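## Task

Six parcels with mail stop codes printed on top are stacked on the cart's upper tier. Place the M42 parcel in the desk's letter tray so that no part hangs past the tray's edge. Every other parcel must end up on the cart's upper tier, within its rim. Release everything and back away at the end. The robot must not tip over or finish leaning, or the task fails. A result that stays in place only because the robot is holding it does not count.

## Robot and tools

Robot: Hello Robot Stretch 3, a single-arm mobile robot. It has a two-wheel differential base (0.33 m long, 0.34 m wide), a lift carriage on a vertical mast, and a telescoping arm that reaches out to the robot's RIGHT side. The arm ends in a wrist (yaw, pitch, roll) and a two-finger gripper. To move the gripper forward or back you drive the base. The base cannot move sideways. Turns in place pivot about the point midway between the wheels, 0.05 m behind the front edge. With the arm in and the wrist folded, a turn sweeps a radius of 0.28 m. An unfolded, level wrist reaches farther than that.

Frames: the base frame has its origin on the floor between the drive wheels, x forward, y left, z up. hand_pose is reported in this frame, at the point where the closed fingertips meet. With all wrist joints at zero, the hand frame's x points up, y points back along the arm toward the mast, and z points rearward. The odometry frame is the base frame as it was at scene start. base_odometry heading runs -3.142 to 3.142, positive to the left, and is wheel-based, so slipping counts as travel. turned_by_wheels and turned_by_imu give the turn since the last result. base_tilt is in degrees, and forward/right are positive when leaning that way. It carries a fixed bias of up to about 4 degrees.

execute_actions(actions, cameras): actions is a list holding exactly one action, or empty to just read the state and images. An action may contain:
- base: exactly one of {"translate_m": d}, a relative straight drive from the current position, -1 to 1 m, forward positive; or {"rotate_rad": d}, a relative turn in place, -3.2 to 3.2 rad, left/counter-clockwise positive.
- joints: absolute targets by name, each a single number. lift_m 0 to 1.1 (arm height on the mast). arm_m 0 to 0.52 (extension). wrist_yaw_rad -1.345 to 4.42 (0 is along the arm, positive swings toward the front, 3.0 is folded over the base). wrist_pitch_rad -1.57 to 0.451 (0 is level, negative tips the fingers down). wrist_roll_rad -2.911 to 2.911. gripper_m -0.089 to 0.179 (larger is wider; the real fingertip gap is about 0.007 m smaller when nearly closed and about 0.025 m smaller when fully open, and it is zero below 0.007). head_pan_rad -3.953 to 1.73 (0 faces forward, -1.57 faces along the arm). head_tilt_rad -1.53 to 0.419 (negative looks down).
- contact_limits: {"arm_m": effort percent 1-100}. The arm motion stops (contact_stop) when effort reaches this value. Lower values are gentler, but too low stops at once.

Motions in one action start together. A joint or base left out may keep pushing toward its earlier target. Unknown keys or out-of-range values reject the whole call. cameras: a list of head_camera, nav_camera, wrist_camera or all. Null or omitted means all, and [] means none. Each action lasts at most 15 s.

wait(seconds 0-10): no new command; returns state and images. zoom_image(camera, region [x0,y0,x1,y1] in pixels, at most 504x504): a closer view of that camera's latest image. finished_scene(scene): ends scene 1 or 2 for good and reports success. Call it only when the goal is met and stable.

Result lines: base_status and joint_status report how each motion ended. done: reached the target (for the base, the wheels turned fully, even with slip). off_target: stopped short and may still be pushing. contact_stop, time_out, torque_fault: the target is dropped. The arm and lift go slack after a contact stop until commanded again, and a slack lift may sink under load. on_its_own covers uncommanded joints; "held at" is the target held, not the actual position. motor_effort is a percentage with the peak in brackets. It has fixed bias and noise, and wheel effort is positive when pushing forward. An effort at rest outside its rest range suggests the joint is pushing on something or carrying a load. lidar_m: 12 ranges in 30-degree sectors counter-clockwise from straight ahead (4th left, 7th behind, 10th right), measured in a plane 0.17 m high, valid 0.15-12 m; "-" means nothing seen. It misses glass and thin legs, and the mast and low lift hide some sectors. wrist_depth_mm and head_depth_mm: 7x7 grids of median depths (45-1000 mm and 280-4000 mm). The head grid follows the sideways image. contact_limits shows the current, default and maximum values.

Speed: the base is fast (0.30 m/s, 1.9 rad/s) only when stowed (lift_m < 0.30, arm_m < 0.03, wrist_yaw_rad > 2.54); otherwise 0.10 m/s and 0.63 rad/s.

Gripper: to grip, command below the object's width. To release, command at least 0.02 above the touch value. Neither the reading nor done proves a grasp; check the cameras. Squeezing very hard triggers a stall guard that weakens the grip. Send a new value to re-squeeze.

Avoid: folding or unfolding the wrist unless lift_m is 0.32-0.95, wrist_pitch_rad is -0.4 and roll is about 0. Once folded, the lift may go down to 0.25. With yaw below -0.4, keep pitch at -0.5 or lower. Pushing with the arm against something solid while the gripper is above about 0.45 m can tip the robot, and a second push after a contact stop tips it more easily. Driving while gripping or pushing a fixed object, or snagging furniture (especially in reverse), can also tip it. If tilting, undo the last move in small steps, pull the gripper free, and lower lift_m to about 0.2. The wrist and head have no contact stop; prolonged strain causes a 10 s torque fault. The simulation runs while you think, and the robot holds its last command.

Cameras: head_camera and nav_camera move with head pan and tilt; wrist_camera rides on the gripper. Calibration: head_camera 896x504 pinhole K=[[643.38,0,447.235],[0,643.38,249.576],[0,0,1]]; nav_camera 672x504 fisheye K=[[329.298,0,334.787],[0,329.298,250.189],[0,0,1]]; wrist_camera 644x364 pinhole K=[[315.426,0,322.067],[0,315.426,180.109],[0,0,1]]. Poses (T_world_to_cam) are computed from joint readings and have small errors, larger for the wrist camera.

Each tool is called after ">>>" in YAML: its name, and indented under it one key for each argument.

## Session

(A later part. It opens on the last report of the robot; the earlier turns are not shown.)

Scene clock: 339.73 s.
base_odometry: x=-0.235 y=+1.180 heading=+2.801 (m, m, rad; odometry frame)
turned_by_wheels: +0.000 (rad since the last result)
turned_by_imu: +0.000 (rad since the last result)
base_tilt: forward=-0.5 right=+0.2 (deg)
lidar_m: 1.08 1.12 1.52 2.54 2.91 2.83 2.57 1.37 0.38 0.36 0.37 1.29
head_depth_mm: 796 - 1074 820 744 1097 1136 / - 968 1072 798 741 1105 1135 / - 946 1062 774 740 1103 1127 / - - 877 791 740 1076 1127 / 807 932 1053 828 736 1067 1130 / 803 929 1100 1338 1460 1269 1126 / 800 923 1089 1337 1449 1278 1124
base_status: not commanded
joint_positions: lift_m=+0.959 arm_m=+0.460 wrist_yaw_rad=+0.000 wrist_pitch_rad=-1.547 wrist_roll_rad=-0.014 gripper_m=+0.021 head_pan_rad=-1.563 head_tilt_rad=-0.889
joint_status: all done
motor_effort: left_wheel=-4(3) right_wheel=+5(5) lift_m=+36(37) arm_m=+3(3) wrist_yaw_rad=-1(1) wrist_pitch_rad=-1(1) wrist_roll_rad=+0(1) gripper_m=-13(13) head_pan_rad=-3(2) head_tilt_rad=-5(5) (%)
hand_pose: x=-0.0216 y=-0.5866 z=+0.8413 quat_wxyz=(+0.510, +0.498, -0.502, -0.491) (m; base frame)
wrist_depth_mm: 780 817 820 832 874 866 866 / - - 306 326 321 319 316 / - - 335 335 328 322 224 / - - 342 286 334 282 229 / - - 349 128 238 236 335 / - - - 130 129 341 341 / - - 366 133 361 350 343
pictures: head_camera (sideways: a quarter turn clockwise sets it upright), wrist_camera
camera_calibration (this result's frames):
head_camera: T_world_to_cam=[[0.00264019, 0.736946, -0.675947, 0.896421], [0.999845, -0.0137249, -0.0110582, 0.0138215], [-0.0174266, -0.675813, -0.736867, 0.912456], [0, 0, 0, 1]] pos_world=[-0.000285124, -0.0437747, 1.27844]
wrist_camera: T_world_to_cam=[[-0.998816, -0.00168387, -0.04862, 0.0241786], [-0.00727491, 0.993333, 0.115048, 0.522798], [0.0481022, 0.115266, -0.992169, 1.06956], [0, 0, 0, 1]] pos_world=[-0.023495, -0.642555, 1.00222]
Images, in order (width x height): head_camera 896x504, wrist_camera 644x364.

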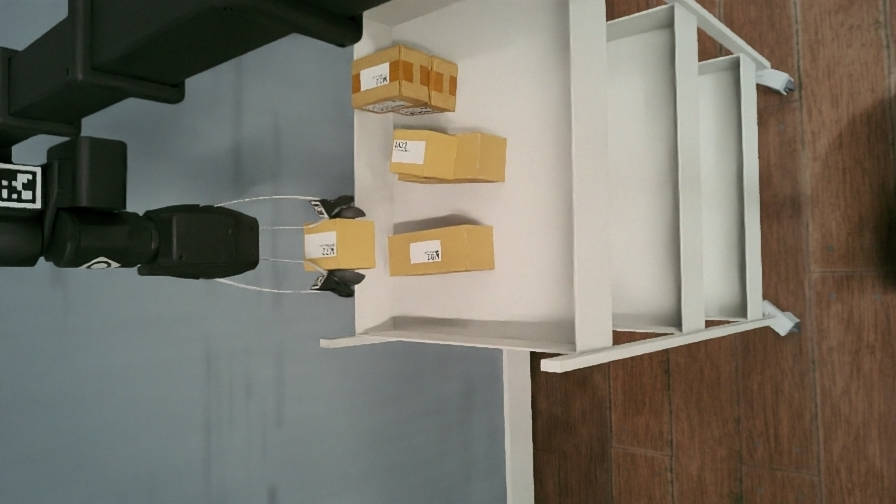

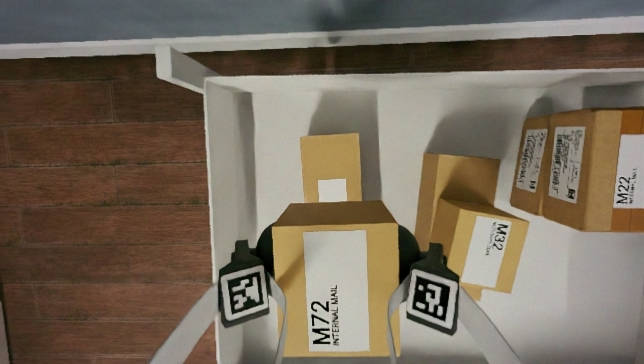

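>>> execute_actions:
  actions:
    - {"joints": {"arm_m": 0.31, "lift_m": 0.875}}
  cameras: []

>>> execute_actions:
  actions:
    - {"joints": {"lift_m": 0.806}}
  cameras: ["wrist_camera"]

Scene clock: 362.60 s.
base_odometry: x=-0.235 y=+1.180 heading=+2.801 (m, m, rad; odometry frame)
turned_by_wheels: +0.000 (rad since the last result)
turned_by_imu: +0.000 (rad since the last result)
base_tilt: forward=-0.3 right=+0.1 (deg)
lidar_m: 1.08 1.12 1.51 2.54 2.91 2.84 2.56 1.37 0.38 0.36 0.37 1.30
head_depth_mm: 824 954 - - - 1029 1136 / 819 - 880 798 741 1105 1136 / 815 - 878 772 741 1104 1125 / 812 920 1054 644 722 1070 1127 / 810 931 1053 832 736 1067 1125 / 801 930 1097 1341 1459 1266 1125 / 799 922 1085 1321 1459 1272 1118
base_status: not commanded
joint_positions: lift_m=+0.876 arm_m=+0.310 wrist_yaw_rad=+0.000 wrist_pitch_rad=-1.547 wrist_roll_rad=-0.014 gripper_m=+0.021 head_pan_rad=-1.563 head_tilt_rad=-0.889
joint_status: all done
motor_effort: left_wheel=-4(4) right_wheel=+5(5) lift_m=+10(32) arm_m=-4(4) wrist_yaw_rad=-1(1) wrist_pitch_rad=-1(1) wrist_roll_rad=+1(1) gripper_m=-13(13) head_pan_rad=-2(3) head_tilt_rad=-4(4) (%)
hand_pose: x=-0.0216 y=-0.4373 z=+0.7576 quat_wxyz=(+0.510, +0.498, -0.502, -0.491) (m; base frame)
wrist_depth_mm: 944 902 243 190 237 156 136 / 979 925 247 193 240 187 234 / 975 966 253 248 246 199 237 / 971 952 260 254 250 247 245 / - 992 261 127 253 252 248 / - - 251 130 129 256 252 / - - 616 132 204 214 216
pictures: none
No camera images: the call's "cameras" was empty. Leave "cameras" out to get every camera's image.

Scene clock: 364.07 s.
base_odometry: x=-0.235 y=+1.180 heading=+2.801 (m, m, rad; odometry frame)
turned_by_wheels: +0.000 (rad since the last result)
turned_by_imu: +0.000 (rad since the last result)
base_tilt: forward=-0.4 right=+0.1 (deg)
lidar_m: 1.08 1.12 1.51 2.53 2.91 2.84 2.57 1.36 0.38 0.36 0.37 1.29
head_depth_mm: 823 952 1074 836 - - - / 819 947 - 746 741 1105 1128 / 819 934 - 769 740 1106 1131 / 811 939 1067 781 672 1067 1129 / 806 936 1045 830 732 1064 1128 / 805 922 1096 1329 1464 1272 1129 / 801 927 1093 1330 1449 1265 1118
base_status: not commanded
joint_positions: lift_m=+0.807 arm_m=+0.310 wrist_yaw_rad=+0.000 wrist_pitch_rad=-1.547 wrist_roll_rad=-0.014 gripper_m=+0.021 head_pan_rad=-1.563 head_tilt_rad=-0.889
joint_status: all done
motor_effort: left_wheel=-4(4) right_wheel=+4(4) lift_m=+11(9) arm_m=-4(4) wrist_yaw_rad=-1(1) wrist_pitch_rad=-1(1) wrist_roll_rad=+0(0) gripper_m=-12(12) head_pan_rad=-3(3) head_tilt_rad=-4(4) (%)
hand_pose: x=-0.0216 y=-0.4373 z=+0.6886 quat_wxyz=(+0.510, +0.498, -0.502, -0.491) (m; base frame)
wrist_depth_mm: 138 174 176 123 169 158 118 / 138 173 179 129 173 152 121 / 506 174 183 181 177 175 159 / 905 173 187 184 182 178 176 / 942 173 190 128 184 182 179 / 918 173 195 129 129 187 184 / 985 163 195 132 191 189 187
pictures: wrist_camera
camera_calibration (this result's frames):
wrist_camera: T_world_to_cam=[[-0.998816, -0.00168443, -0.04862, 0.0170059], [-0.00727552, 0.993333, 0.115049, 0.392057], [0.0481021, 0.115267, -0.992169, 0.900858], [0, 0, 0, 1]] pos_world=[-0.0234949, -0.493254, 0.849524]
Images, in order (width x height): wrist_camera 644x364.

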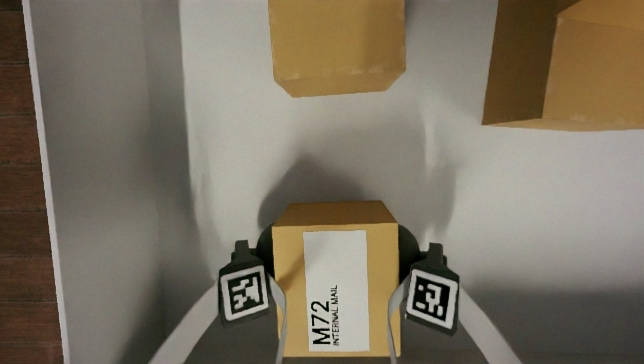

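>>> execute_actions:
  actions:
    - {"joints": {"gripper_m": 0.085}}
  cameras: []

>>> execute_actions:
  actions:
    - {"joints": {"lift_m": 0.95}}
  cameras: []

Scene clock: 382.30 s.
base_odometry: x=-0.235 y=+1.180 heading=+2.801 (m, m, rad; odometry frame)
turned_by_wheels: +0.000 (rad since the last result)
turned_by_imu: +0.000 (rad since the last result)
base_tilt: forward=-0.5 right=+0.2 (deg)
lidar_m: 1.08 1.12 1.51 2.54 2.91 2.84 2.57 1.37 0.38 0.36 0.37 1.29
head_depth_mm: 824 952 1079 837 - - - / 820 952 - 749 742 1097 1137 / 814 935 - 770 741 1096 1133 / 814 934 1067 801 680 1073 1121 / 809 933 1051 834 729 1073 1122 / 804 929 1094 1340 1460 1275 1134 / 801 921 1094 1333 1446 1263 1117
base_status: not commanded
joint_positions: lift_m=+0.807 arm_m=+0.310 wrist_yaw_rad=+0.000 wrist_pitch_rad=-1.547 wrist_roll_rad=-0.014 gripper_m=+0.085 head_pan_rad=-1.563 head_tilt_rad=-0.889
joint_status: all done
motor_effort: left_wheel=-3(3) right_wheel=+5(4) lift_m=+10(10) arm_m=-5(4) wrist_yaw_rad=+0(1) wrist_pitch_rad=-1(1) wrist_roll_rad=+0(0) gripper_m=+0(83) head_pan_rad=-3(3) head_tilt_rad=-4(5) (%)
hand_pose: x=-0.0216 y=-0.4373 z=+0.6886 quat_wxyz=(+0.510, +0.498, -0.502, -0.491) (m; base frame)
wrist_depth_mm: 137 173 176 123 169 157 118 / 137 174 180 129 174 154 121 / 503 174 184 180 178 176 159 / 923 173 186 184 182 178 177 / 927 173 190 137 183 183 179 / 942 173 - 138 138 184 184 / 965 162 196 141 188 188 187
pictures: none
No camera images: the call's "cameras" was empty. Leave "cameras" out to get every camera's image.

Scene clock: 384.43 s.
base_odometry: x=-0.235 y=+1.180 heading=+2.801 (m, m, rad; odometry frame)
turned_by_wheels: +0.000 (rad since the last result)
turned_by_imu: +0.000 (rad since the last result)
base_tilt: forward=-0.5 right=+0.3 (deg)
lidar_m: 1.08 1.11 1.52 2.54 2.91 2.84 2.57 1.36 0.38 0.36 0.37 1.30
head_depth_mm: 795 - 996 800 744 1099 1126 / 776 995 1077 798 744 1104 1132 / - - 1062 773 740 1100 1135 / 795 926 - 781 676 1071 1132 / 807 935 1046 841 736 1066 1129 / 805 931 1097 1341 1465 1265 1119 / 799 918 1094 1323 1448 1264 1122
base_status: not commanded
joint_positions: lift_m=+0.949 arm_m=+0.310 wrist_yaw_rad=+0.000 wrist_pitch_rad=-1.547 wrist_roll_rad=-0.014 gripper_m=+0.085 head_pan_rad=-1.563 head_tilt_rad=-0.889
joint_status: all done
motor_effort: left_wheel=-4(4) right_wheel=+5(4) lift_m=+36(38) arm_m=-4(4) wrist_yaw_rad=-1(1) wrist_pitch_rad=-1(1) wrist_roll_rad=+0(0) gripper_m=+1(0) head_pan_rad=-3(3) head_tilt_rad=-4(5) (%)
hand_pose: x=-0.0216 y=-0.4373 z=+0.8313 quat_wxyz=(+0.510, +0.498, -0.502, -0.491) (m; base frame)
wrist_depth_mm: - 965 314 260 307 207 248 / - - 320 265 311 224 303 / - - 328 321 320 318 308 / - - 334 326 323 321 314 / - - 338 335 332 327 320 / - - - 302 300 323 295 / - - - - - - -
pictures: none
No camera images: the call's "cameras" was empty. Leave "cameras" out to get every camera's image.

>>> execute_actions:
  actions:
    - {"base": {"translate_m": -0.118}, "joints": {"arm_m": 0.44, "lift_m": 0.93}}
  cameras: ["wrist_camera", "head_camera"]

Scene clock: 392.23 s.
base_odometry: x=-0.123 y=+1.141 heading=+2.801 (m, m, rad; odometry frame)
turned_by_wheels: +0.000 (rad since the last result)
turned_by_imu: +0.000 (rad since the last result)
base_tilt: forward=-0.5 right=+0.1 (deg)
lidar_m: 1.19 1.24 1.68 2.55 2.90 2.74 2.45 1.37 0.38 0.37 0.38 1.30
head_depth_mm: 813 - - 1434 1385 1285 1134 / - 970 1083 820 740 1112 1131 / - 973 1082 794 741 1102 1125 / 785 - 1083 748 738 1079 1129 / 812 935 1051 801 720 1060 1132 / 805 929 1047 809 719 924 1123 / 799 921 1094 1288 698 1251 1119
base_status: done
joint_positions: lift_m=+0.931 arm_m=+0.440 wrist_yaw_rad=+0.000 wrist_pitch_rad=-1.547 wrist_roll_rad=-0.014 gripper_m=+0.085 head_pan_rad=-1.563 head_tilt_rad=-0.889
joint_status: all done
motor_effort: left_wheel=-3(8) right_wheel=+4(4) lift_m=+10(32) arm_m=+3(2) wrist_yaw_rad=-1(2) wrist_pitch_rad=-1(1) wrist_roll_rad=+0(0) gripper_m=+0(1) head_pan_rad=-3(3) head_tilt_rad=-4(5) (%)
hand_pose: x=-0.0216 y=-0.5665 z=+0.8126 quat_wxyz=(+0.510, +0.498, -0.502, -0.491) (m; base frame)
wrist_depth_mm: 794 810 800 776 776 788 800 / 274 305 303 299 293 197 260 / 290 311 292 303 269 199 260 / 286 316 285 255 256 204 273 / - 323 276 212 313 307 277 / - 330 - 318 323 311 294 / - 323 287 329 325 325 291
pictures: head_camera (sideways: a quarter turn clockwise sets it upright), wrist_camera
camera_calibration (this result's frames):
head_camera: T_world_to_cam=[[0.0026433, 0.736953, -0.675938, 0.89641], [0.999845, -0.0137291, -0.0110584, 0.0138219], [-0.0174295, -0.675804, -0.736875, 0.912466], [0, 0, 0, 1]] pos_world=[-0.000285314, -0.0437744, 1.27844]
wrist_camera: T_world_to_cam=[[-0.998816, -0.00166078, -0.0486202, 0.0228313], [-0.00725827, 0.993318, 0.115178, 0.506081], [0.048104, 0.115395, -0.992154, 1.03886], [0, 0, 0, 1]] pos_world=[-0.0234956, -0.622541, 0.973525]
Images, in order (width x height): head_camera 896x504, wrist_camera 644x364.

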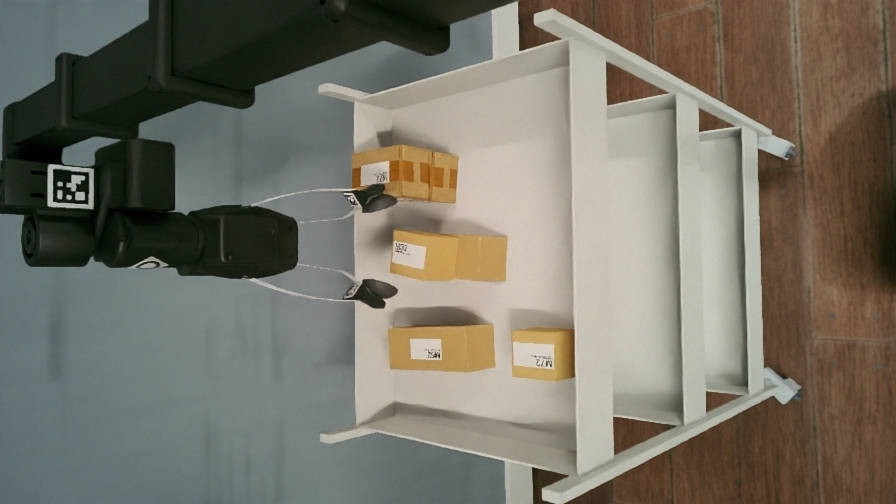

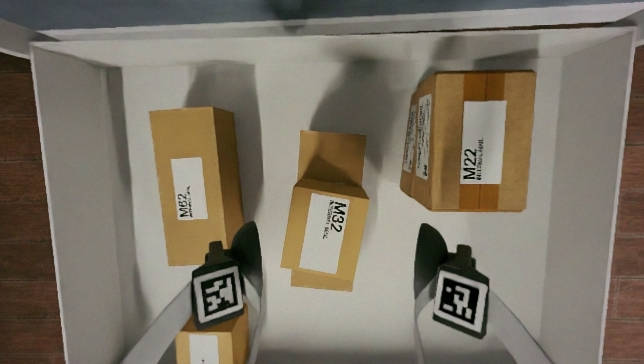

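>>> execute_actions:
  actions:
    - {"joints": {"lift_m": 0.852}}
  cameras: ["wrist_camera"]

Scene clock: 404.73 s.
base_odometry: x=-0.123 y=+1.141 heading=+2.801 (m, m, rad; odometry frame)
turned_by_wheels: +0.000 (rad since the last result)
turned_by_imu: +0.000 (rad since the last result)
base_tilt: forward=-0.6 right=+0.1 (deg)
lidar_m: 1.20 1.24 1.69 2.54 2.91 2.73 2.45 1.37 0.38 0.36 0.38 1.30
head_depth_mm: 828 958 1116 - - 1282 1120 / 826 913 - 821 741 1108 1135 / 805 - 1068 796 739 1107 1124 / 817 940 878 745 737 1080 1133 / 810 937 1058 796 722 1062 1129 / 809 925 1039 811 719 931 1122 / 803 927 1090 1293 702 1250 1122
base_status: not commanded
joint_positions: lift_m=+0.853 arm_m=+0.440 wrist_yaw_rad=+0.000 wrist_pitch_rad=-1.547 wrist_roll_rad=-0.014 gripper_m=+0.085 head_pan_rad=-1.563 head_tilt_rad=-0.889
joint_status: all done
motor_effort: left_wheel=-4(3) right_wheel=+4(5) lift_m=+10(9) arm_m=+3(3) wrist_yaw_rad=-1(1) wrist_pitch_rad=-1(1) wrist_roll_rad=+0(0) gripper_m=+0(0) head_pan_rad=-3(3) head_tilt_rad=-5(4) (%)
hand_pose: x=-0.0216 y=-0.5665 z=+0.7346 quat_wxyz=(+0.510, +0.498, -0.502, -0.491) (m; base frame)
wrist_depth_mm: 200 201 202 202 204 174 118 / 230 227 225 220 216 121 119 / 236 180 227 176 221 123 121 / 239 184 233 178 225 126 124 / 243 187 225 129 229 128 125 / 250 192 134 132 237 232 228 / 253 253 251 135 242 239 234
pictures: wrist_camera
camera_calibration (this result's frames):
wrist_camera: T_world_to_cam=[[-0.998816, -0.00166085, -0.0486202, 0.0190392], [-0.00725834, 0.993318, 0.115178, 0.515065], [0.048104, 0.115395, -0.992154, 0.961475], [0, 0, 0, 1]] pos_world=[-0.0234956, -0.622541, 0.895533]
Images, in order (width x height): wrist_camera 644x364.

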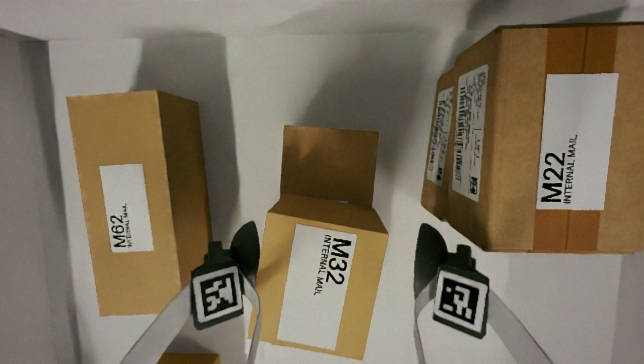

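>>> execute_actions:
  actions:
    - {"joints": {"gripper_m": 0.02}}
  cameras: []

>>> execute_actions:
  actions:
    - {"joints": {"lift_m": 0.96}}
  cameras: ["wrist_camera", "head_camera"]

Scene clock: 416.20 s.
base_odometry: x=-0.123 y=+1.141 heading=+2.801 (m, m, rad; odometry frame)
turned_by_wheels: +0.000 (rad since the last result)
turned_by_imu: +0.000 (rad since the last result)
base_tilt: forward=-0.5 right=+0.1 (deg)
lidar_m: 1.20 1.24 1.68 2.54 2.90 2.74 2.45 1.37 0.38 0.36 0.38 1.30
head_depth_mm: 825 961 1109 - - 1283 1110 / 821 911 - 815 740 1112 1131 / 804 - 1064 794 739 1100 1137 / 815 938 877 746 737 1076 1123 / 808 931 1054 798 722 1064 1121 / 808 936 1047 808 719 928 1116 / 803 927 1095 1281 702 1245 1120
base_status: not commanded
joint_positions: lift_m=+0.853 arm_m=+0.440 wrist_yaw_rad=+0.000 wrist_pitch_rad=-1.547 wrist_roll_rad=-0.014 gripper_m=+0.021 head_pan_rad=-1.563 head_tilt_rad=-0.889
joint_status: all done
motor_effort: left_wheel=-3(4) right_wheel=+5(5) lift_m=+10(9) arm_m=+3(4) wrist_yaw_rad=-1(1) wrist_pitch_rad=-1(1) wrist_roll_rad=+0(0) gripper_m=-13(87) head_pan_rad=-3(3) head_tilt_rad=-4(4) (%)
hand_pose: x=-0.0216 y=-0.5665 z=+0.7346 quat_wxyz=(+0.510, +0.498, -0.502, -0.491) (m; base frame)
wrist_depth_mm: 200 202 200 203 204 174 117 / 229 227 224 221 218 121 119 / 235 180 228 223 223 123 121 / 241 183 232 177 215 126 123 / 242 187 235 128 167 129 126 / 252 192 221 129 128 232 229 / 255 251 250 133 243 237 232
pictures: none
No camera images: the call's "cameras" was empty. Leave "cameras" out to get every camera's image.

Scene clock: 418.00 s.
base_odometry: x=-0.123 y=+1.141 heading=+2.801 (m, m, rad; odometry frame)
turned_by_wheels: +0.000 (rad since the last result)
turned_by_imu: +0.000 (rad since the last result)
base_tilt: forward=-0.4 right=+0.0 (deg)
lidar_m: 1.19 1.24 1.68 2.54 2.90 2.73 2.45 1.37 0.38 0.36 0.38 1.30
head_depth_mm: 799 - 1142 1409 1394 1291 1143 / - 972 1076 822 742 1109 1133 / - 950 1064 793 741 1107 1134 / 813 - 663 789 740 1075 1123 / 815 938 1053 803 722 1057 1127 / 809 935 1049 807 720 925 1126 / 800 928 1094 1289 697 1243 1119
base_status: not commanded
joint_positions: lift_m=+0.959 arm_m=+0.440 wrist_yaw_rad=+0.000 wrist_pitch_rad=-1.547 wrist_roll_rad=-0.014 gripper_m=+0.021 head_pan_rad=-1.563 head_tilt_rad=-0.889
joint_status: all done
motor_effort: left_wheel=-3(3) right_wheel=+4(4) lift_m=+36(38) arm_m=+3(3) wrist_yaw_rad=-1(1) wrist_pitch_rad=-1(1) wrist_roll_rad=+0(0) gripper_m=-13(13) head_pan_rad=-3(2) head_tilt_rad=-4(4) (%)
hand_pose: x=-0.0216 y=-0.5665 z=+0.8413 quat_wxyz=(+0.510, +0.498, -0.502, -0.491) (m; base frame)
wrist_depth_mm: 793 885 873 883 870 837 831 / - 323 332 326 316 308 292 / - 337 336 332 253 228 963 / - 340 296 286 255 310 - / - 355 299 128 337 335 - / - 361 363 130 129 344 - / - 341 311 132 355 354 -
pictures: head_camera (sideways: a quarter turn clockwise sets it upright), wrist_camera
camera_calibration (this result's frames):
head_camera: T_world_to_cam=[[0.00264312, 0.736953, -0.675938, 0.89641], [0.999845, -0.0137288, -0.0110584, 0.0138219], [-0.0174294, -0.675804, -0.736875, 0.912466], [0, 0, 0, 1]] pos_world=[-0.000285304, -0.0437744, 1.27844]
wrist_camera: T_world_to_cam=[[-0.998816, -0.00166059, -0.0486202, 0.0242261], [-0.00725808, 0.993318, 0.115178, 0.50278], [0.0481041, 0.115395, -0.992154, 1.06732], [0, 0, 0, 1]] pos_world=[-0.0234956, -0.622543, 1.00221]
Images, in order (width x height): head_camera 896x504, wrist_camera 644x364.

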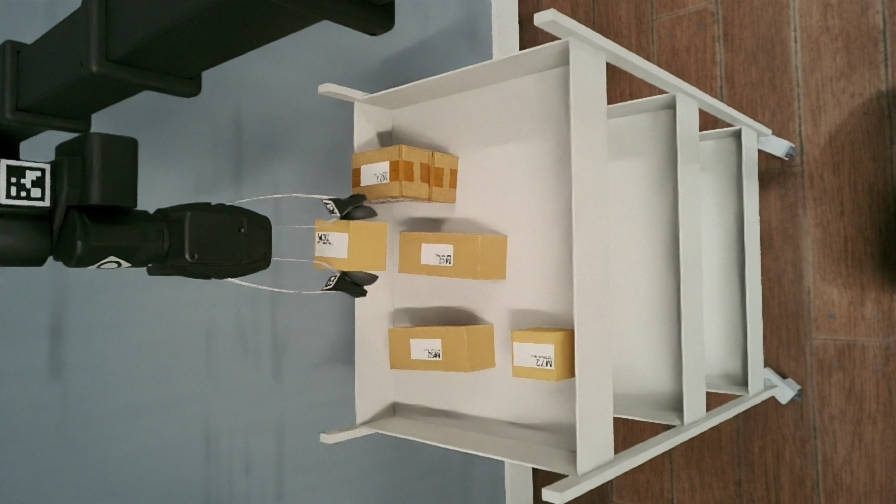

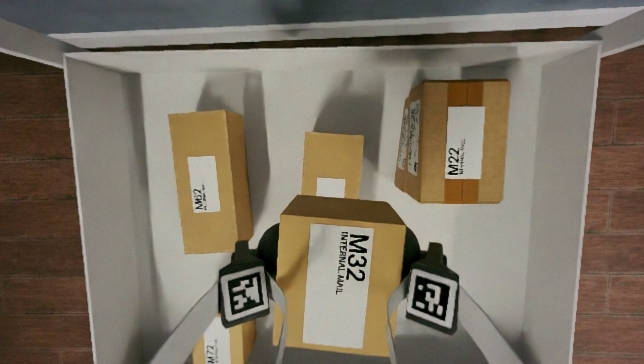

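>>> zoom_image:
  camera: "head_camera"
  region: [380, 130, 520, 300]

Region (380, 130, 520, 300) of head_camera's 896x504 image, scaled by 2.965, with more detail than that image has; it fills the left 415 columns of this view, and the rest is white.

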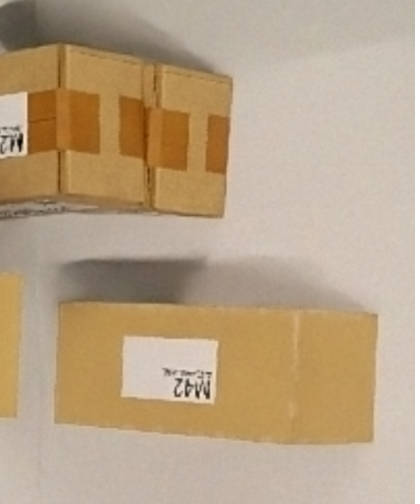

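>>> execute_actions:
  actions:
    - {"joints": {"arm_m": 0.315, "lift_m": 0.875}}
  cameras: []

>>> execute_actions:
  actions:
    - {"joints": {"lift_m": 0.806}}
  cameras: []

>>> execute_actions:
  actions:
    - {"joints": {"gripper_m": 0.085}}
  cameras: []

>>> execute_actions:
  actions:
    - {"joints": {"lift_m": 0.93}}
  cameras: []

>>> execute_actions:
  actions:
    - {"joints": {"arm_m": 0.44}}
  cameras: ["wrist_camera", "head_camera"]

Scene clock: 439.37 s.
base_odometry: x=-0.123 y=+1.141 heading=+2.801 (m, m, rad; odometry frame)
turned_by_wheels: +0.000 (rad since the last result)
turned_by_imu: +0.000 (rad since the last result)
base_tilt: forward=-0.5 right=+0.2 (deg)
lidar_m: 1.19 1.24 1.68 2.55 2.90 2.74 2.45 1.37 0.38 0.36 0.38 1.30
head_depth_mm: 832 959 - - - 1292 1141 / 826 897 882 816 741 1105 1131 / 819 - 803 792 739 1100 1129 / 813 912 - 645 724 1074 1124 / 808 941 1056 805 721 1055 1133 / 805 931 1049 804 719 928 1121 / 807 927 1089 1291 697 1247 1121
base_status: not commanded
joint_positions: lift_m=+0.876 arm_m=+0.315 wrist_yaw_rad=+0.000 wrist_pitch_rad=-1.547 wrist_roll_rad=-0.014 gripper_m=+0.021 head_pan_rad=-1.563 head_tilt_rad=-0.889
joint_status: all done
motor_effort: left_wheel=-3(3) right_wheel=+4(4) lift_m=+10(33) arm_m=-4(5) wrist_yaw_rad=-1(1) wrist_pitch_rad=-1(1) wrist_roll_rad=+1(0) gripper_m=-12(12) head_pan_rad=-2(3) head_tilt_rad=-4(5) (%)
hand_pose: x=-0.0216 y=-0.4422 z=+0.7576 quat_wxyz=(+0.510, +0.498, -0.502, -0.491) (m; base frame)
wrist_depth_mm: 249 196 241 189 238 225 230 / 256 199 245 193 242 237 236 / 260 257 256 197 246 242 236 / 260 260 258 255 251 248 244 / 262 214 245 128 250 250 248 / 258 272 253 130 128 256 248 / 241 225 224 132 210 211 210
pictures: none
No camera images: the call's "cameras" was empty. Leave "cameras" out to get every camera's image.

Scene clock: 440.83 s.
base_odometry: x=-0.123 y=+1.141 heading=+2.801 (m, m, rad; odometry frame)
turned_by_wheels: +0.000 (rad since the last result)
turned_by_imu: +0.000 (rad since the last result)
base_tilt: forward=-0.4 right=+0.1 (deg)
lidar_m: 1.19 1.24 1.68 2.55 2.90 2.73 2.45 1.37 0.38 0.37 0.38 1.30
head_depth_mm: 825 957 1140 1361 - - - / 822 953 - 834 744 1107 1133 / 819 924 - 794 741 1101 1133 / 816 941 1068 792 685 1079 1127 / 811 943 1055 802 719 1062 1130 / 805 930 1038 809 718 928 1121 / 801 924 1095 1296 698 1245 1125
base_status: not commanded
joint_positions: lift_m=+0.807 arm_m=+0.315 wrist_yaw_rad=+0.000 wrist_pitch_rad=-1.547 wrist_roll_rad=-0.014 gripper_m=+0.021 head_pan_rad=-1.563 head_tilt_rad=-0.889
joint_status: all done
motor_effort: left_wheel=-3(3) right_wheel=+4(4) lift_m=+11(11) arm_m=-4(4) wrist_yaw_rad=-1(1) wrist_pitch_rad=-1(1) wrist_roll_rad=+0(0) gripper_m=-13(12) head_pan_rad=-2(2) head_tilt_rad=-4(4) (%)
hand_pose: x=-0.0216 y=-0.4422 z=+0.6886 quat_wxyz=(+0.510, +0.498, -0.502, -0.491) (m; base frame)
wrist_depth_mm: 129 150 175 123 171 169 166 / 131 158 179 126 174 172 169 / 189 186 184 129 178 176 173 / 193 189 187 183 181 178 177 / 143 159 192 128 183 182 179 / 145 148 196 130 128 186 184 / 148 147 197 132 192 190 187
pictures: none
No camera images: the call's "cameras" was empty. Leave "cameras" out to get every camera's image.

Scene clock: 441.97 s.
base_odometry: x=-0.123 y=+1.141 heading=+2.801 (m, m, rad; odometry frame)
turned_by_wheels: +0.000 (rad since the last result)
turned_by_imu: +0.000 (rad since the last result)
base_tilt: forward=-0.4 right=+0.1 (deg)
lidar_m: 1.19 1.24 1.68 2.54 2.91 2.73 2.45 1.37 0.38 0.36 0.38 1.30
head_depth_mm: 827 957 1144 1351 - - - / 824 951 - 838 741 1107 1130 / 819 929 - 797 739 1102 1134 / 814 940 1072 783 692 1077 1128 / 812 932 1055 806 721 1064 1127 / 805 929 1042 806 717 925 1122 / 802 927 1087 1283 700 1250 1122
base_status: not commanded
joint_positions: lift_m=+0.807 arm_m=+0.315 wrist_yaw_rad=+0.000 wrist_pitch_rad=-1.547 wrist_roll_rad=-0.014 gripper_m=+0.085 head_pan_rad=-1.563 head_tilt_rad=-0.889
joint_status: all done
motor_effort: left_wheel=-4(3) right_wheel=+4(3) lift_m=+10(10) arm_m=-5(4) wrist_yaw_rad=-1(1) wrist_pitch_rad=-1(1) wrist_roll_rad=+0(0) gripper_m=+0(81) head_pan_rad=-3(3) head_tilt_rad=-4(4) (%)
hand_pose: x=-0.0216 y=-0.4422 z=+0.6886 quat_wxyz=(+0.510, +0.498, -0.502, -0.491) (m; base frame)
wrist_depth_mm: 128 149 176 123 170 168 166 / 132 158 180 126 174 171 169 / 189 185 184 129 177 174 173 / 192 190 188 184 182 177 176 / 143 159 190 136 181 183 180 / 144 147 - 138 138 184 183 / 148 147 198 142 192 190 188
pictures: none
No camera images: the call's "cameras" was empty. Leave "cameras" out to get every camera's image.

Scene clock: 443.93 s.
base_odometry: x=-0.123 y=+1.141 heading=+2.801 (m, m, rad; odometry frame)
turned_by_wheels: +0.000 (rad since the last result)
turned_by_imu: +0.000 (rad since the last result)
base_tilt: forward=-0.4 right=+0.2 (deg)
lidar_m: 1.19 1.24 1.68 2.55 2.90 2.74 2.45 1.37 0.38 0.36 0.38 1.30
head_depth_mm: 828 - - 1399 726 1290 1135 / 793 935 1079 824 743 1105 1131 / 787 - 1064 789 740 1106 1127 / 800 942 - 781 692 1074 1124 / 812 937 1052 796 721 1060 1119 / 808 930 1046 806 718 928 1115 / 803 929 1091 1282 699 1252 1121
base_status: not commanded
joint_positions: lift_m=+0.929 arm_m=+0.315 wrist_yaw_rad=+0.000 wrist_pitch_rad=-1.547 wrist_roll_rad=-0.014 gripper_m=+0.085 head_pan_rad=-1.563 head_tilt_rad=-0.889
joint_status: all done
motor_effort: left_wheel=-3(3) right_wheel=+4(4) lift_m=+36(39) arm_m=-4(4) wrist_yaw_rad=+0(1) wrist_pitch_rad=-1(1) wrist_roll_rad=+0(0) gripper_m=+0(0) head_pan_rad=-3(3) head_tilt_rad=-4(4) (%)
hand_pose: x=-0.0216 y=-0.4422 z=+0.8113 quat_wxyz=(+0.510, +0.498, -0.502, -0.491) (m; base frame)
wrist_depth_mm: 276 299 286 243 263 239 250 / 289 303 278 247 292 285 259 / 285 313 307 298 298 298 262 / 290 317 311 306 305 302 279 / - 324 272 264 312 306 277 / - 313 - 288 286 286 262 / - - - - - - -
pictures: none
No camera images: the call's "cameras" was empty. Leave "cameras" out to get every camera's image.

Scene clock: 446.10 s.
base_odometry: x=-0.123 y=+1.141 heading=+2.801 (m, m, rad; odometry frame)
turned_by_wheels: +0.000 (rad since the last result)
turned_by_imu: +0.000 (rad since the last result)
base_tilt: forward=-0.5 right=+0.2 (deg)
lidar_m: 1.19 1.23 1.68 2.54 2.89 2.73 2.44 1.37 0.38 0.37 0.38 1.30
head_depth_mm: 816 - - 1408 1384 1289 1137 / - 977 1076 819 745 1106 1131 / - 971 1081 794 741 1101 1126 / 784 - 1088 794 695 1081 1131 / 811 942 1057 797 724 1066 1118 / 805 932 1048 806 717 932 1121 / 805 928 1085 1284 697 1242 1114
base_status: not commanded
joint_positions: lift_m=+0.929 arm_m=+0.440 wrist_yaw_rad=+0.000 wrist_pitch_rad=-1.547 wrist_roll_rad=-0.014 gripper_m=+0.085 head_pan_rad=-1.563 head_tilt_rad=-0.889
joint_status: all done
motor_effort: left_wheel=-3(3) right_wheel=+4(4) lift_m=+36(36) arm_m=+4(3) wrist_yaw_rad=-1(1) wrist_pitch_rad=-1(1) wrist_roll_rad=+1(1) gripper_m=+0(1) head_pan_rad=-3(2) head_tilt_rad=-3(5) (%)
hand_pose: x=-0.0216 y=-0.5665 z=+0.8113 quat_wxyz=(+0.510, +0.498, -0.502, -0.491) (m; base frame)
wrist_depth_mm: 773 831 820 765 801 792 804 / 274 305 304 297 291 196 261 / 291 309 294 303 270 197 260 / 290 320 285 258 255 202 270 / - 326 271 263 312 306 276 / - 331 - 317 319 310 294 / - 323 286 281 326 321 291
pictures: head_camera (sideways: a quarter turn clockwise sets it upright), wrist_camera
camera_calibration (this result's frames):
head_camera: T_world_to_cam=[[0.00264379, 0.736958, -0.675934, 0.896404], [0.999845, -0.0137297, -0.0110586, 0.013822], [-0.0174301, -0.675799, -0.73688, 0.912472], [0, 0, 0, 1]] pos_world=[-0.000285347, -0.0437743, 1.27844]
wrist_camera: T_world_to_cam=[[-0.998816, -0.00165015, -0.0486202, 0.0227737], [-0.00724684, 0.99332, 0.115161, 0.506251], [0.0481054, 0.115377, -0.992156, 1.03755], [0, 0, 0, 1]] pos_world=[-0.0234961, -0.62254, 0.972215]
Images, in order (width x height): head_camera 896x504, wrist_camera 644x364.

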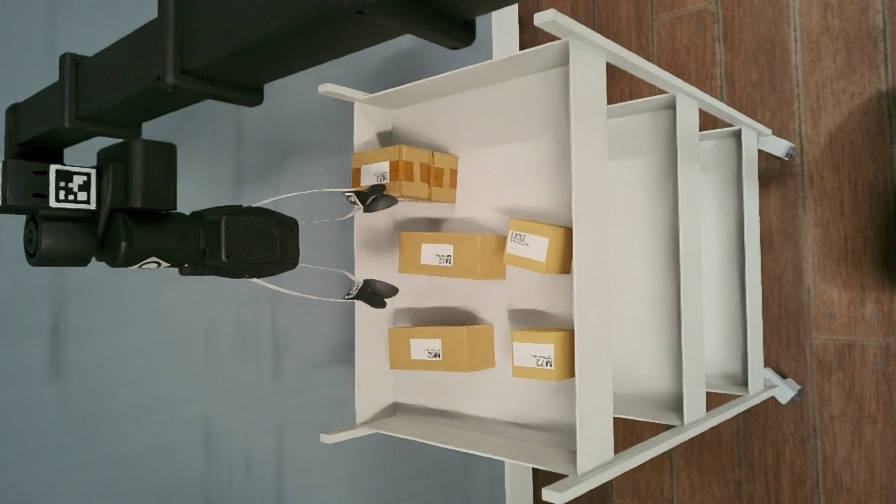

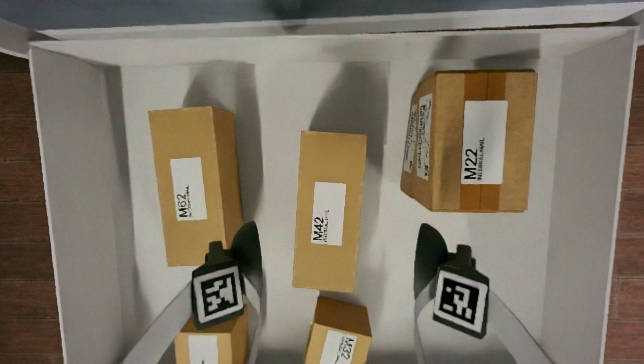

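>>> execute_actions:
  actions:
    - {"joints": {"arm_m": 0.418}}
  cameras: []

>>> execute_actions:
  actions:
    - {"joints": {"lift_m": 0.812}}
  cameras: ["wrist_camera"]

Scene clock: 492.43 s.
base_odometry: x=-0.123 y=+1.141 heading=+2.801 (m, m, rad; odometry frame)
turned_by_wheels: +0.000 (rad since the last result)
turned_by_imu: +0.000 (rad since the last result)
base_tilt: forward=-0.4 right=+0.2 (deg)
lidar_m: 1.19 1.24 1.69 2.55 2.90 2.74 2.45 1.37 0.38 0.36 0.38 1.30
head_depth_mm: 816 - - 1359 1383 1279 1133 / 787 976 1074 821 740 1114 1135 / - 969 1070 793 741 1105 1137 / 787 - 1075 787 694 1075 1122 / 808 935 1054 796 720 1057 1128 / 809 931 1046 807 721 926 1125 / 803 928 1088 1297 700 1242 1123
base_status: not commanded
joint_positions: lift_m=+0.929 arm_m=+0.418 wrist_yaw_rad=+0.000 wrist_pitch_rad=-1.547 wrist_roll_rad=-0.014 gripper_m=+0.085 head_pan_rad=-1.563 head_tilt_rad=-0.889
joint_status: all done
motor_effort: left_wheel=-3(3) right_wheel=+4(4) lift_m=+36(36) arm_m=-4(4) wrist_yaw_rad=-1(1) wrist_pitch_rad=-1(1) wrist_roll_rad=+0(0) gripper_m=+0(1) head_pan_rad=-2(3) head_tilt_rad=-5(5) (%)
hand_pose: x=-0.0216 y=-0.5452 z=+0.8113 quat_wxyz=(+0.510, +0.498, -0.502, -0.491) (m; base frame)
wrist_depth_mm: 261 285 286 260 241 226 236 / 278 304 302 296 280 196 261 / 289 313 289 250 261 197 261 / 290 316 283 257 305 298 275 / - 326 311 263 309 307 274 / - 332 - 321 322 311 289 / - 322 288 277 322 322 292
pictures: none
No camera images: the call's "cameras" was empty. Leave "cameras" out to get every camera's image.

Scene clock: 494.33 s.
base_odometry: x=-0.123 y=+1.141 heading=+2.801 (m, m, rad; odometry frame)
turned_by_wheels: +0.000 (rad since the last result)
turned_by_imu: +0.000 (rad since the last result)
base_tilt: forward=-0.5 right=+0.1 (deg)
lidar_m: 1.19 1.24 1.68 2.55 2.91 2.74 2.45 1.37 0.38 0.36 0.38 1.30
head_depth_mm: 825 964 1136 1363 - - - / 822 937 - 817 743 1117 1130 / 818 908 1119 792 737 1106 1130 / 818 916 - 777 696 1079 1121 / 812 942 1051 793 724 1063 1129 / 808 936 1043 806 718 929 1118 / 800 925 1088 1292 699 1258 1121
base_status: not commanded
joint_positions: lift_m=+0.813 arm_m=+0.418 wrist_yaw_rad=+0.000 wrist_pitch_rad=-1.547 wrist_roll_rad=-0.014 gripper_m=+0.085 head_pan_rad=-1.563 head_tilt_rad=-0.889
joint_status: all done
motor_effort: left_wheel=-4(3) right_wheel=+4(3) lift_m=+10(33) arm_m=-4(4) wrist_yaw_rad=-1(0) wrist_pitch_rad=-1(1) wrist_roll_rad=+0(0) gripper_m=+1(0) head_pan_rad=-2(3) head_tilt_rad=-4(4) (%)
hand_pose: x=-0.0216 y=-0.5452 z=+0.6946 quat_wxyz=(+0.510, +0.498, -0.502, -0.491) (m; base frame)
wrist_depth_mm: 136 184 181 180 176 115 80 / 137 157 185 133 178 115 81 / 139 155 189 135 181 115 83 / 143 152 193 136 186 115 85 / 145 150 195 139 191 189 186 / 149 149 145 143 196 192 189 / 212 208 207 146 199 196 193
pictures: wrist_camera
camera_calibration (this result's frames):
wrist_camera: T_world_to_cam=[[-0.998816, -0.00165034, -0.0486202, 0.0171358], [-0.00724704, 0.99332, 0.115161, 0.498535], [0.0481054, 0.115377, -0.992156, 0.919326], [0, 0, 0, 1]] pos_world=[-0.0234961, -0.601245, 0.855537]
Images, in order (width x height): wrist_camera 644x364.

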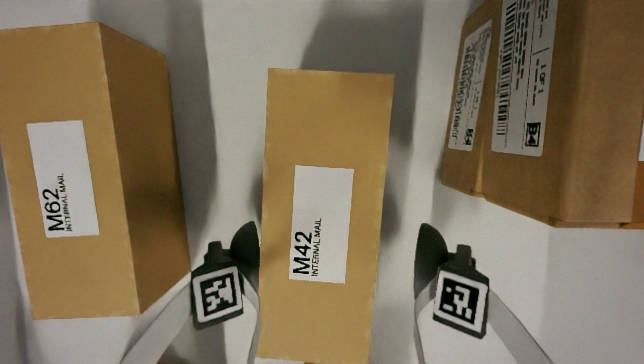

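>>> execute_actions:
  actions:
    - {"joints": {"gripper_m": 0.02}}
  cameras: []

>>> execute_actions:
  actions:
    - {"joints": {"lift_m": 1.0, "head_pan_rad": 0.0, "head_tilt_rad": -0.4}}
  cameras: ["wrist_camera"]

Scene clock: 501.13 s.
base_odometry: x=-0.123 y=+1.141 heading=+2.801 (m, m, rad; odometry frame)
turned_by_wheels: +0.000 (rad since the last result)
turned_by_imu: +0.000 (rad since the last result)
base_tilt: forward=-0.5 right=+0.1 (deg)
lidar_m: 1.19 1.24 1.68 2.54 2.91 2.73 2.45 1.36 0.38 0.36 0.38 1.30
head_depth_mm: 826 956 1137 1364 - - - / 825 938 - 814 740 1109 1129 / 819 910 999 792 738 1111 1126 / 816 923 - 775 692 1076 1127 / 813 932 1051 796 719 1057 1128 / 809 931 1049 805 716 931 1120 / 801 928 1088 1293 697 1247 1124
base_status: not commanded
joint_positions: lift_m=+0.813 arm_m=+0.418 wrist_yaw_rad=+0.000 wrist_pitch_rad=-1.547 wrist_roll_rad=-0.014 gripper_m=+0.021 head_pan_rad=-1.563 head_tilt_rad=-0.889
joint_status: all done
motor_effort: left_wheel=-3(3) right_wheel=+4(5) lift_m=+10(10) arm_m=-4(4) wrist_yaw_rad=-1(1) wrist_pitch_rad=-1(1) wrist_roll_rad=+0(0) gripper_m=-11(89) head_pan_rad=-3(3) head_tilt_rad=-5(5) (%)
hand_pose: x=-0.0216 y=-0.5452 z=+0.6946 quat_wxyz=(+0.510, +0.498, -0.502, -0.491) (m; base frame)
wrist_depth_mm: 135 182 181 178 177 115 80 / 136 158 185 132 178 115 81 / 140 155 188 133 170 115 83 / 142 153 192 135 186 115 85 / 145 151 197 137 189 188 186 / 149 149 201 140 138 191 189 / 211 209 205 142 198 196 195
pictures: none
No camera images: the call's "cameras" was empty. Leave "cameras" out to get every camera's image.

Scene clock: 503.67 s.
base_odometry: x=-0.123 y=+1.141 heading=+2.801 (m, m, rad; odometry frame)
turned_by_wheels: +0.000 (rad since the last result)
turned_by_imu: +0.000 (rad since the last result)
base_tilt: forward=-0.4 right=+0.1 (deg)
lidar_m: 1.19 1.24 1.68 2.55 2.90 2.74 2.45 1.37 0.38 0.36 0.38 1.30
head_depth_mm: 1610 1692 1848 1973 2142 1800 1425 / 1586 1700 1823 1957 2108 1795 1430 / 1587 1676 1796 1932 2105 1791 1440 / 1557 1665 1772 1267 1348 1472 1436 / 1559 1644 1743 1254 1329 1461 1441 / 1536 1645 1751 1245 1320 1440 1440 / 1529 1649 1725 1247 1309 1429 1448
base_status: not commanded
joint_positions: lift_m=+0.999 arm_m=+0.418 wrist_yaw_rad=+0.000 wrist_pitch_rad=-1.547 wrist_roll_rad=-0.014 gripper_m=+0.021 head_pan_rad=-0.007 head_tilt_rad=-0.409
joint_status: all done
motor_effort: left_wheel=-3(3) right_wheel=+3(4) lift_m=+37(38) arm_m=-4(4) wrist_yaw_rad=+0(1) wrist_pitch_rad=-1(1) wrist_roll_rad=+0(0) gripper_m=-13(12) head_pan_rad=+2(33) head_tilt_rad=+4(25) (%)
hand_pose: x=-0.0216 y=-0.5452 z=+0.8813 quat_wxyz=(+0.510, +0.498, -0.502, -0.491) (m; base frame)
wrist_depth_mm: 774 855 865 827 848 846 871 / - 363 369 131 262 330 977 / - 376 326 132 267 329 994 / - 388 333 135 372 364 - / - 396 391 137 381 375 - / - 407 406 140 138 382 - / - 394 362 142 360 359 -
pictures: wrist_camera
camera_calibration (this result's frames):
wrist_camera: T_world_to_cam=[[-0.998816, -0.0016392, -0.0486204, 0.0262173], [-0.00724669, 0.993295, 0.115382, 0.476773], [0.0481053, 0.115597, -0.992131, 1.10461], [0, 0, 0, 1]] pos_world=[-0.0234961, -0.601222, 1.04218]
Images, in order (width x height): wrist_camera 644x364.

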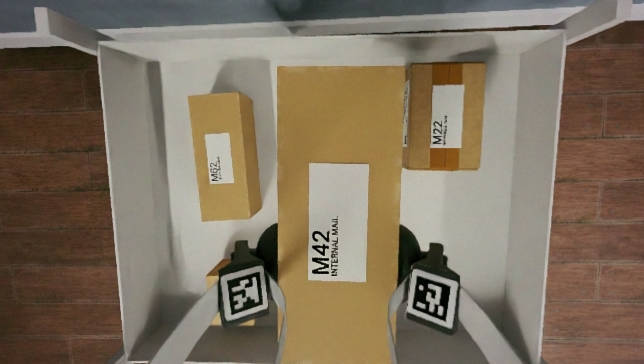

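>>> execute_actions:
  actions:
    - {"base": {"rotate_rad": -0.414}, "joints": {"arm_m": 0.05, "head_pan_rad": -3.14, "head_tilt_rad": -0.25}}
  cameras: ["head_camera"]

Scene clock: 532.23 s.
base_odometry: x=-0.123 y=+1.141 heading=+2.387 (m, m, rad; odometry frame)
turned_by_wheels: -0.414 (rad since the last result)
turned_by_imu: -0.409 (rad since the last result)
base_tilt: forward=-0.4 right=+0.1 (deg)
lidar_m: 1.46 1.19 1.28 1.90 2.55 3.01 2.73 2.45 1.23 0.37 0.36 0.39
head_depth_mm: 3115 3545 3830 3955 3793 - - / 3161 3461 3691 3806 3755 - - / 3119 3266 3408 3581 3495 - - / 2913 3096 3289 3351 3121 2222 1591 / 2802 2971 3066 3165 3221 2215 1663 / 2693 2793 2922 2932 3094 2211 1653 / 2600 2700 2793 2815 2972 2224 1676
base_status: done
joint_positions: lift_m=+0.999 arm_m=+0.050 wrist_yaw_rad=+0.000 wrist_pitch_rad=-1.547 wrist_roll_rad=-0.014 gripper_m=+0.021 head_pan_rad=-3.133 head_tilt_rad=-0.260
joint_status: all done
motor_effort: left_wheel=+5(9) right_wheel=-4(11) lift_m=+37(37) arm_m=-4(5) wrist_yaw_rad=-1(0) wrist_pitch_rad=-1(1) wrist_roll_rad=+0(0) gripper_m=-13(12) head_pan_rad=-3(31) head_tilt_rad=+4(16) (%)
hand_pose: x=-0.0216 y=-0.1772 z=+0.8813 quat_wxyz=(+0.510, +0.498, -0.502, -0.491) (m; base frame)
wrist_depth_mm: 320 357 353 620 972 971 964 / 370 379 639 131 984 993 998 / - - - 133 - - 988 / - - - 135 - - - / - - - 137 - - - / - - - 140 138 - - / - - - 142 - - -
pictures: head_camera (sideways: a quarter turn clockwise sets it upright)
camera_calibration (this result's frames):
head_camera: T_world_to_cam=[[0.198419, -0.00648593, -0.980096, 1.2919], [-0.0150247, -0.999881, 0.00357512, 0.000964502], [-0.980002, 0.0140163, -0.198493, 0.217819], [0, 0, 0, 1]] pos_world=[-0.0428592, 0.00629051, 1.30941]
Images, in order (width x height): head_camera 896x504.

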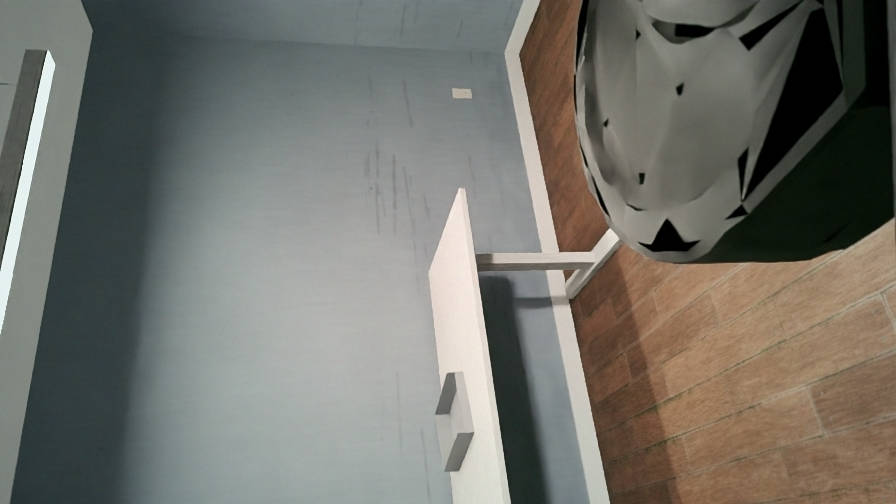

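>>> execute_actions:
  actions:
    - {"base": {"rotate_rad": 0.049}, "joints": {"lift_m": 1.04}}
  cameras: []

>>> execute_actions:
  actions:
    - {"base": {"translate_m": -1.0}}
  cameras: []

>>> execute_actions:
  actions:
    - {"base": {"translate_m": -0.5}, "joints": {"head_tilt_rad": -0.5}}
  cameras: ["head_camera"]

Scene clock: 647.87 s.
base_odometry: x=-0.123 y=+1.141 heading=+2.436 (m, m, rad; odometry frame)
turned_by_wheels: +0.049 (rad since the last result)
turned_by_imu: +0.049 (rad since the last result)
base_tilt: forward=-0.4 right=+0.2 (deg)
lidar_m: 1.55 1.19 1.31 2.03 2.54 3.07 2.74 2.41 1.18 0.37 0.36 0.40
head_depth_mm: 3191 3535 3782 3871 - - - / 3142 3345 3455 3600 - - - / 3058 3185 3329 3371 - - - / 2874 3052 3160 3183 3100 - - / 2737 2872 3024 3056 3183 2472 - / 2678 2759 2880 2940 3074 2529 - / 2569 2675 2753 2818 2866 2509 -
base_status: done
joint_positions: lift_m=+1.039 arm_m=+0.050 wrist_yaw_rad=+0.000 wrist_pitch_rad=-1.547 wrist_roll_rad=-0.014 gripper_m=+0.021 head_pan_rad=-3.133 head_tilt_rad=-0.260
joint_status: all done
motor_effort: left_wheel=-1(2) right_wheel=+1(1) lift_m=+36(38) arm_m=-4(4) wrist_yaw_rad=+0(1) wrist_pitch_rad=-1(1) wrist_roll_rad=+0(0) gripper_m=-13(12) head_pan_rad=-3(3) head_tilt_rad=+4(4) (%)
hand_pose: x=-0.0216 y=-0.1772 z=+0.9213 quat_wxyz=(+0.510, +0.498, -0.502, -0.491) (m; base frame)
wrist_depth_mm: 411 376 385 656 - - - / 404 400 692 131 - - - / - - - 132 - - - / - - - 135 - - - / - - - 137 - - - / - - - 139 139 - - / - - - 143 - - -
pictures: none
No camera images: the call's "cameras" was empty. Leave "cameras" out to get every camera's image.

Scene clock: 658.83 s.
base_odometry: x=+0.638 y=+0.492 heading=+2.436 (m, m, rad; odometry frame)
turned_by_wheels: +0.000 (rad since the last result)
turned_by_imu: +0.000 (rad since the last result)
base_tilt: forward=-0.6 right=+0.2 (deg)
lidar_m: 1.23 2.12 2.33 2.19 2.45 2.51 1.74 1.59 1.63 1.33 1.32 0.99
head_depth_mm: 2288 2427 2517 2638 - - - / 2188 2278 2380 2472 - - - / 2074 2157 2255 2348 - - - / 1972 2065 2132 2201 1781 - - / 1898 1966 2042 2125 1577 2284 - / 1807 1881 1959 2016 1464 2168 - / 1752 1810 1883 1937 1439 2059 -
base_status: done
joint_positions: lift_m=+1.039 arm_m=+0.050 wrist_yaw_rad=+0.000 wrist_pitch_rad=-1.547 wrist_roll_rad=-0.014 gripper_m=+0.021 head_pan_rad=-3.133 head_tilt_rad=-0.260
joint_status: not commanded
motor_effort: left_wheel=+0(6) right_wheel=+1(5) lift_m=+37(37) arm_m=-4(4) wrist_yaw_rad=-1(1) wrist_pitch_rad=-1(1) wrist_roll_rad=+0(0) gripper_m=-12(12) head_pan_rad=-2(3) head_tilt_rad=+4(4) (%)
hand_pose: x=-0.0216 y=-0.1772 z=+0.9213 quat_wxyz=(+0.510, +0.498, -0.502, -0.491) (m; base frame)
wrist_depth_mm: - - - - - - - / - - - 131 - - - / - - - 132 - - - / - - - 135 - - - / - - - 137 - - - / - - - 139 138 - - / - - - 142 - - -
pictures: none
No camera images: the call's "cameras" was empty. Leave "cameras" out to get every camera's image.

Scene clock: 664.80 s.
base_odometry: x=+1.018 y=+0.168 heading=+2.436 (m, m, rad; odometry frame)
turned_by_wheels: +0.000 (rad since the last result)
turned_by_imu: +0.000 (rad since the last result)
base_tilt: forward=-0.4 right=+0.0 (deg)
lidar_m: 1.53 2.58 2.57 2.15 2.26 1.95 1.24 1.55 1.22 1.49 1.49 1.46
head_depth_mm: 1656 1800 1920 - - - - / 1564 1730 1811 - - - - / 1505 1632 1743 - - - - / 1454 1560 1645 - - - - / 1384 1482 1618 1485 - - - / 1327 1421 1546 1483 - - - / 1274 1368 1483 1483 - - -
base_status: done
joint_positions: lift_m=+1.039 arm_m=+0.050 wrist_yaw_rad=+0.000 wrist_pitch_rad=-1.547 wrist_roll_rad=-0.014 gripper_m=+0.021 head_pan_rad=-3.133 head_tilt_rad=-0.494
joint_status: all done
motor_effort: left_wheel=-1(7) right_wheel=+1(3) lift_m=+37(37) arm_m=-4(4) wrist_yaw_rad=-1(1) wrist_pitch_rad=-1(1) wrist_roll_rad=+0(0) gripper_m=-12(13) head_pan_rad=-3(3) head_tilt_rad=-2(18) (%)
hand_pose: x=-0.0216 y=-0.1772 z=+0.9213 quat_wxyz=(+0.510, +0.498, -0.502, -0.491) (m; base frame)
wrist_depth_mm: - - - - - - 972 / - - - 131 - - - / - - - 132 - - - / - - - 135 - - - / - - - 136 - - - / - - - 140 138 - - / - - - 142 - - -
pictures: head_camera (sideways: a quarter turn clockwise sets it upright)
camera_calibration (this result's frames):
head_camera: T_world_to_cam=[[0.419875, -0.00461594, -0.90757, 1.19584], [-0.0153393, -0.99988, -0.00201111, 0.00823931], [-0.907452, 0.0147659, -0.419896, 0.505524], [0, 0, 0, 1]] pos_world=[-0.0432365, 0.00629369, 1.29759]
Images, in order (width x height): head_camera 896x504.

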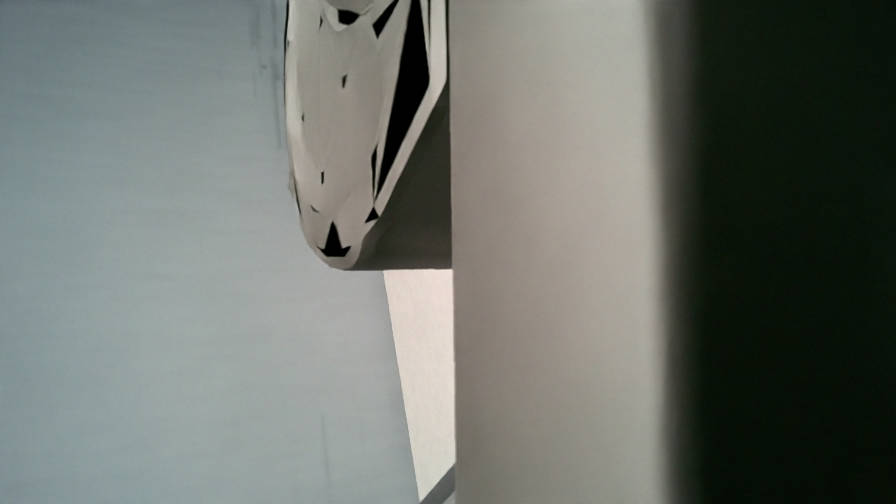

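>>> execute_actions:
  actions:
    - {"joints": {"lift_m": 0.96, "head_tilt_rad": -0.45, "head_pan_rad": -3.3}}
  cameras: ["head_camera"]

Scene clock: 673.20 s.
base_odometry: x=+1.018 y=+0.168 heading=+2.436 (m, m, rad; odometry frame)
turned_by_wheels: +0.000 (rad since the last result)
turned_by_imu: +0.000 (rad since the last result)
base_tilt: forward=-0.5 right=+0.1 (deg)
lidar_m: 1.54 2.58 2.57 2.15 2.26 1.95 1.25 1.55 1.22 1.49 1.49 1.46
head_depth_mm: 1937 2155 2342 2517 - - - / 1810 1967 2171 2354 - - - / 1702 1808 1993 2137 - - - / 1583 1712 1830 1466 - - - / 1497 1594 1716 1457 1156 - - / 1406 1492 1604 1459 1002 1647 1429 / 1329 1407 1508 1470 1001 1663 1421
base_status: not commanded
joint_positions: lift_m=+0.961 arm_m=+0.050 wrist_yaw_rad=+0.000 wrist_pitch_rad=-1.547 wrist_roll_rad=-0.014 gripper_m=+0.021 head_pan_rad=-3.293 head_tilt_rad=-0.458
joint_status: all done
motor_effort: left_wheel=-1(0) right_wheel=+2(1) lift_m=+10(33) arm_m=-4(4) wrist_yaw_rad=+0(1) wrist_pitch_rad=-1(1) wrist_roll_rad=+0(0) gripper_m=-12(13) head_pan_rad=-3(14) head_tilt_rad=+4(8) (%)
hand_pose: x=-0.0216 y=-0.1772 z=+0.8426 quat_wxyz=(+0.510, +0.498, -0.502, -0.491) (m; base frame)
wrist_depth_mm: 992 - 980 - 968 924 943 / - - - 131 983 981 930 / - - - 133 986 - - / - - - 135 995 - 991 / - - - 137 136 - - / - - - 139 138 - - / - - - 142 - - -
pictures: head_camera (sideways: a quarter turn clockwise sets it upright)
camera_calibration (this result's frames):
head_camera: T_world_to_cam=[[0.381629, -0.0664541, -0.921924, 1.2148], [-0.17427, -0.984697, -0.00116007, 0.00810091], [-0.907738, 0.161107, -0.38737, 0.4632], [0, 0, 0, 1]] pos_world=[-0.0417265, 0.0140807, 1.29939]
Images, in order (width x height): head_camera 896x504.

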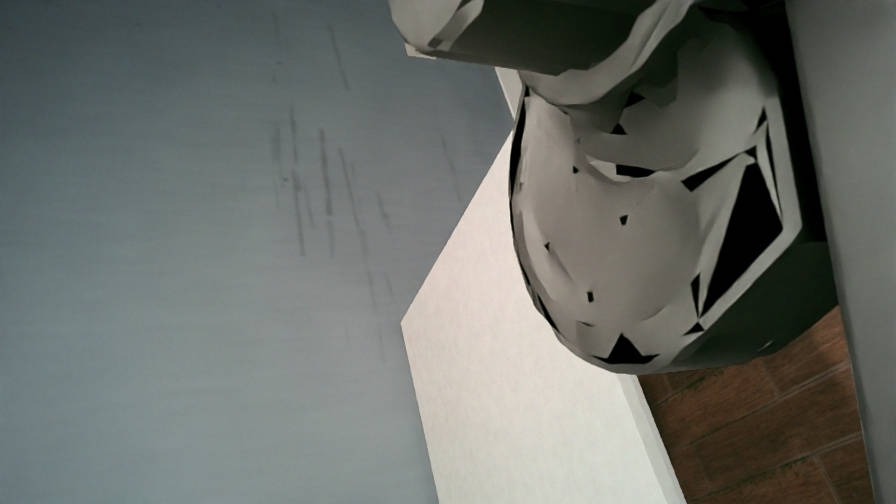

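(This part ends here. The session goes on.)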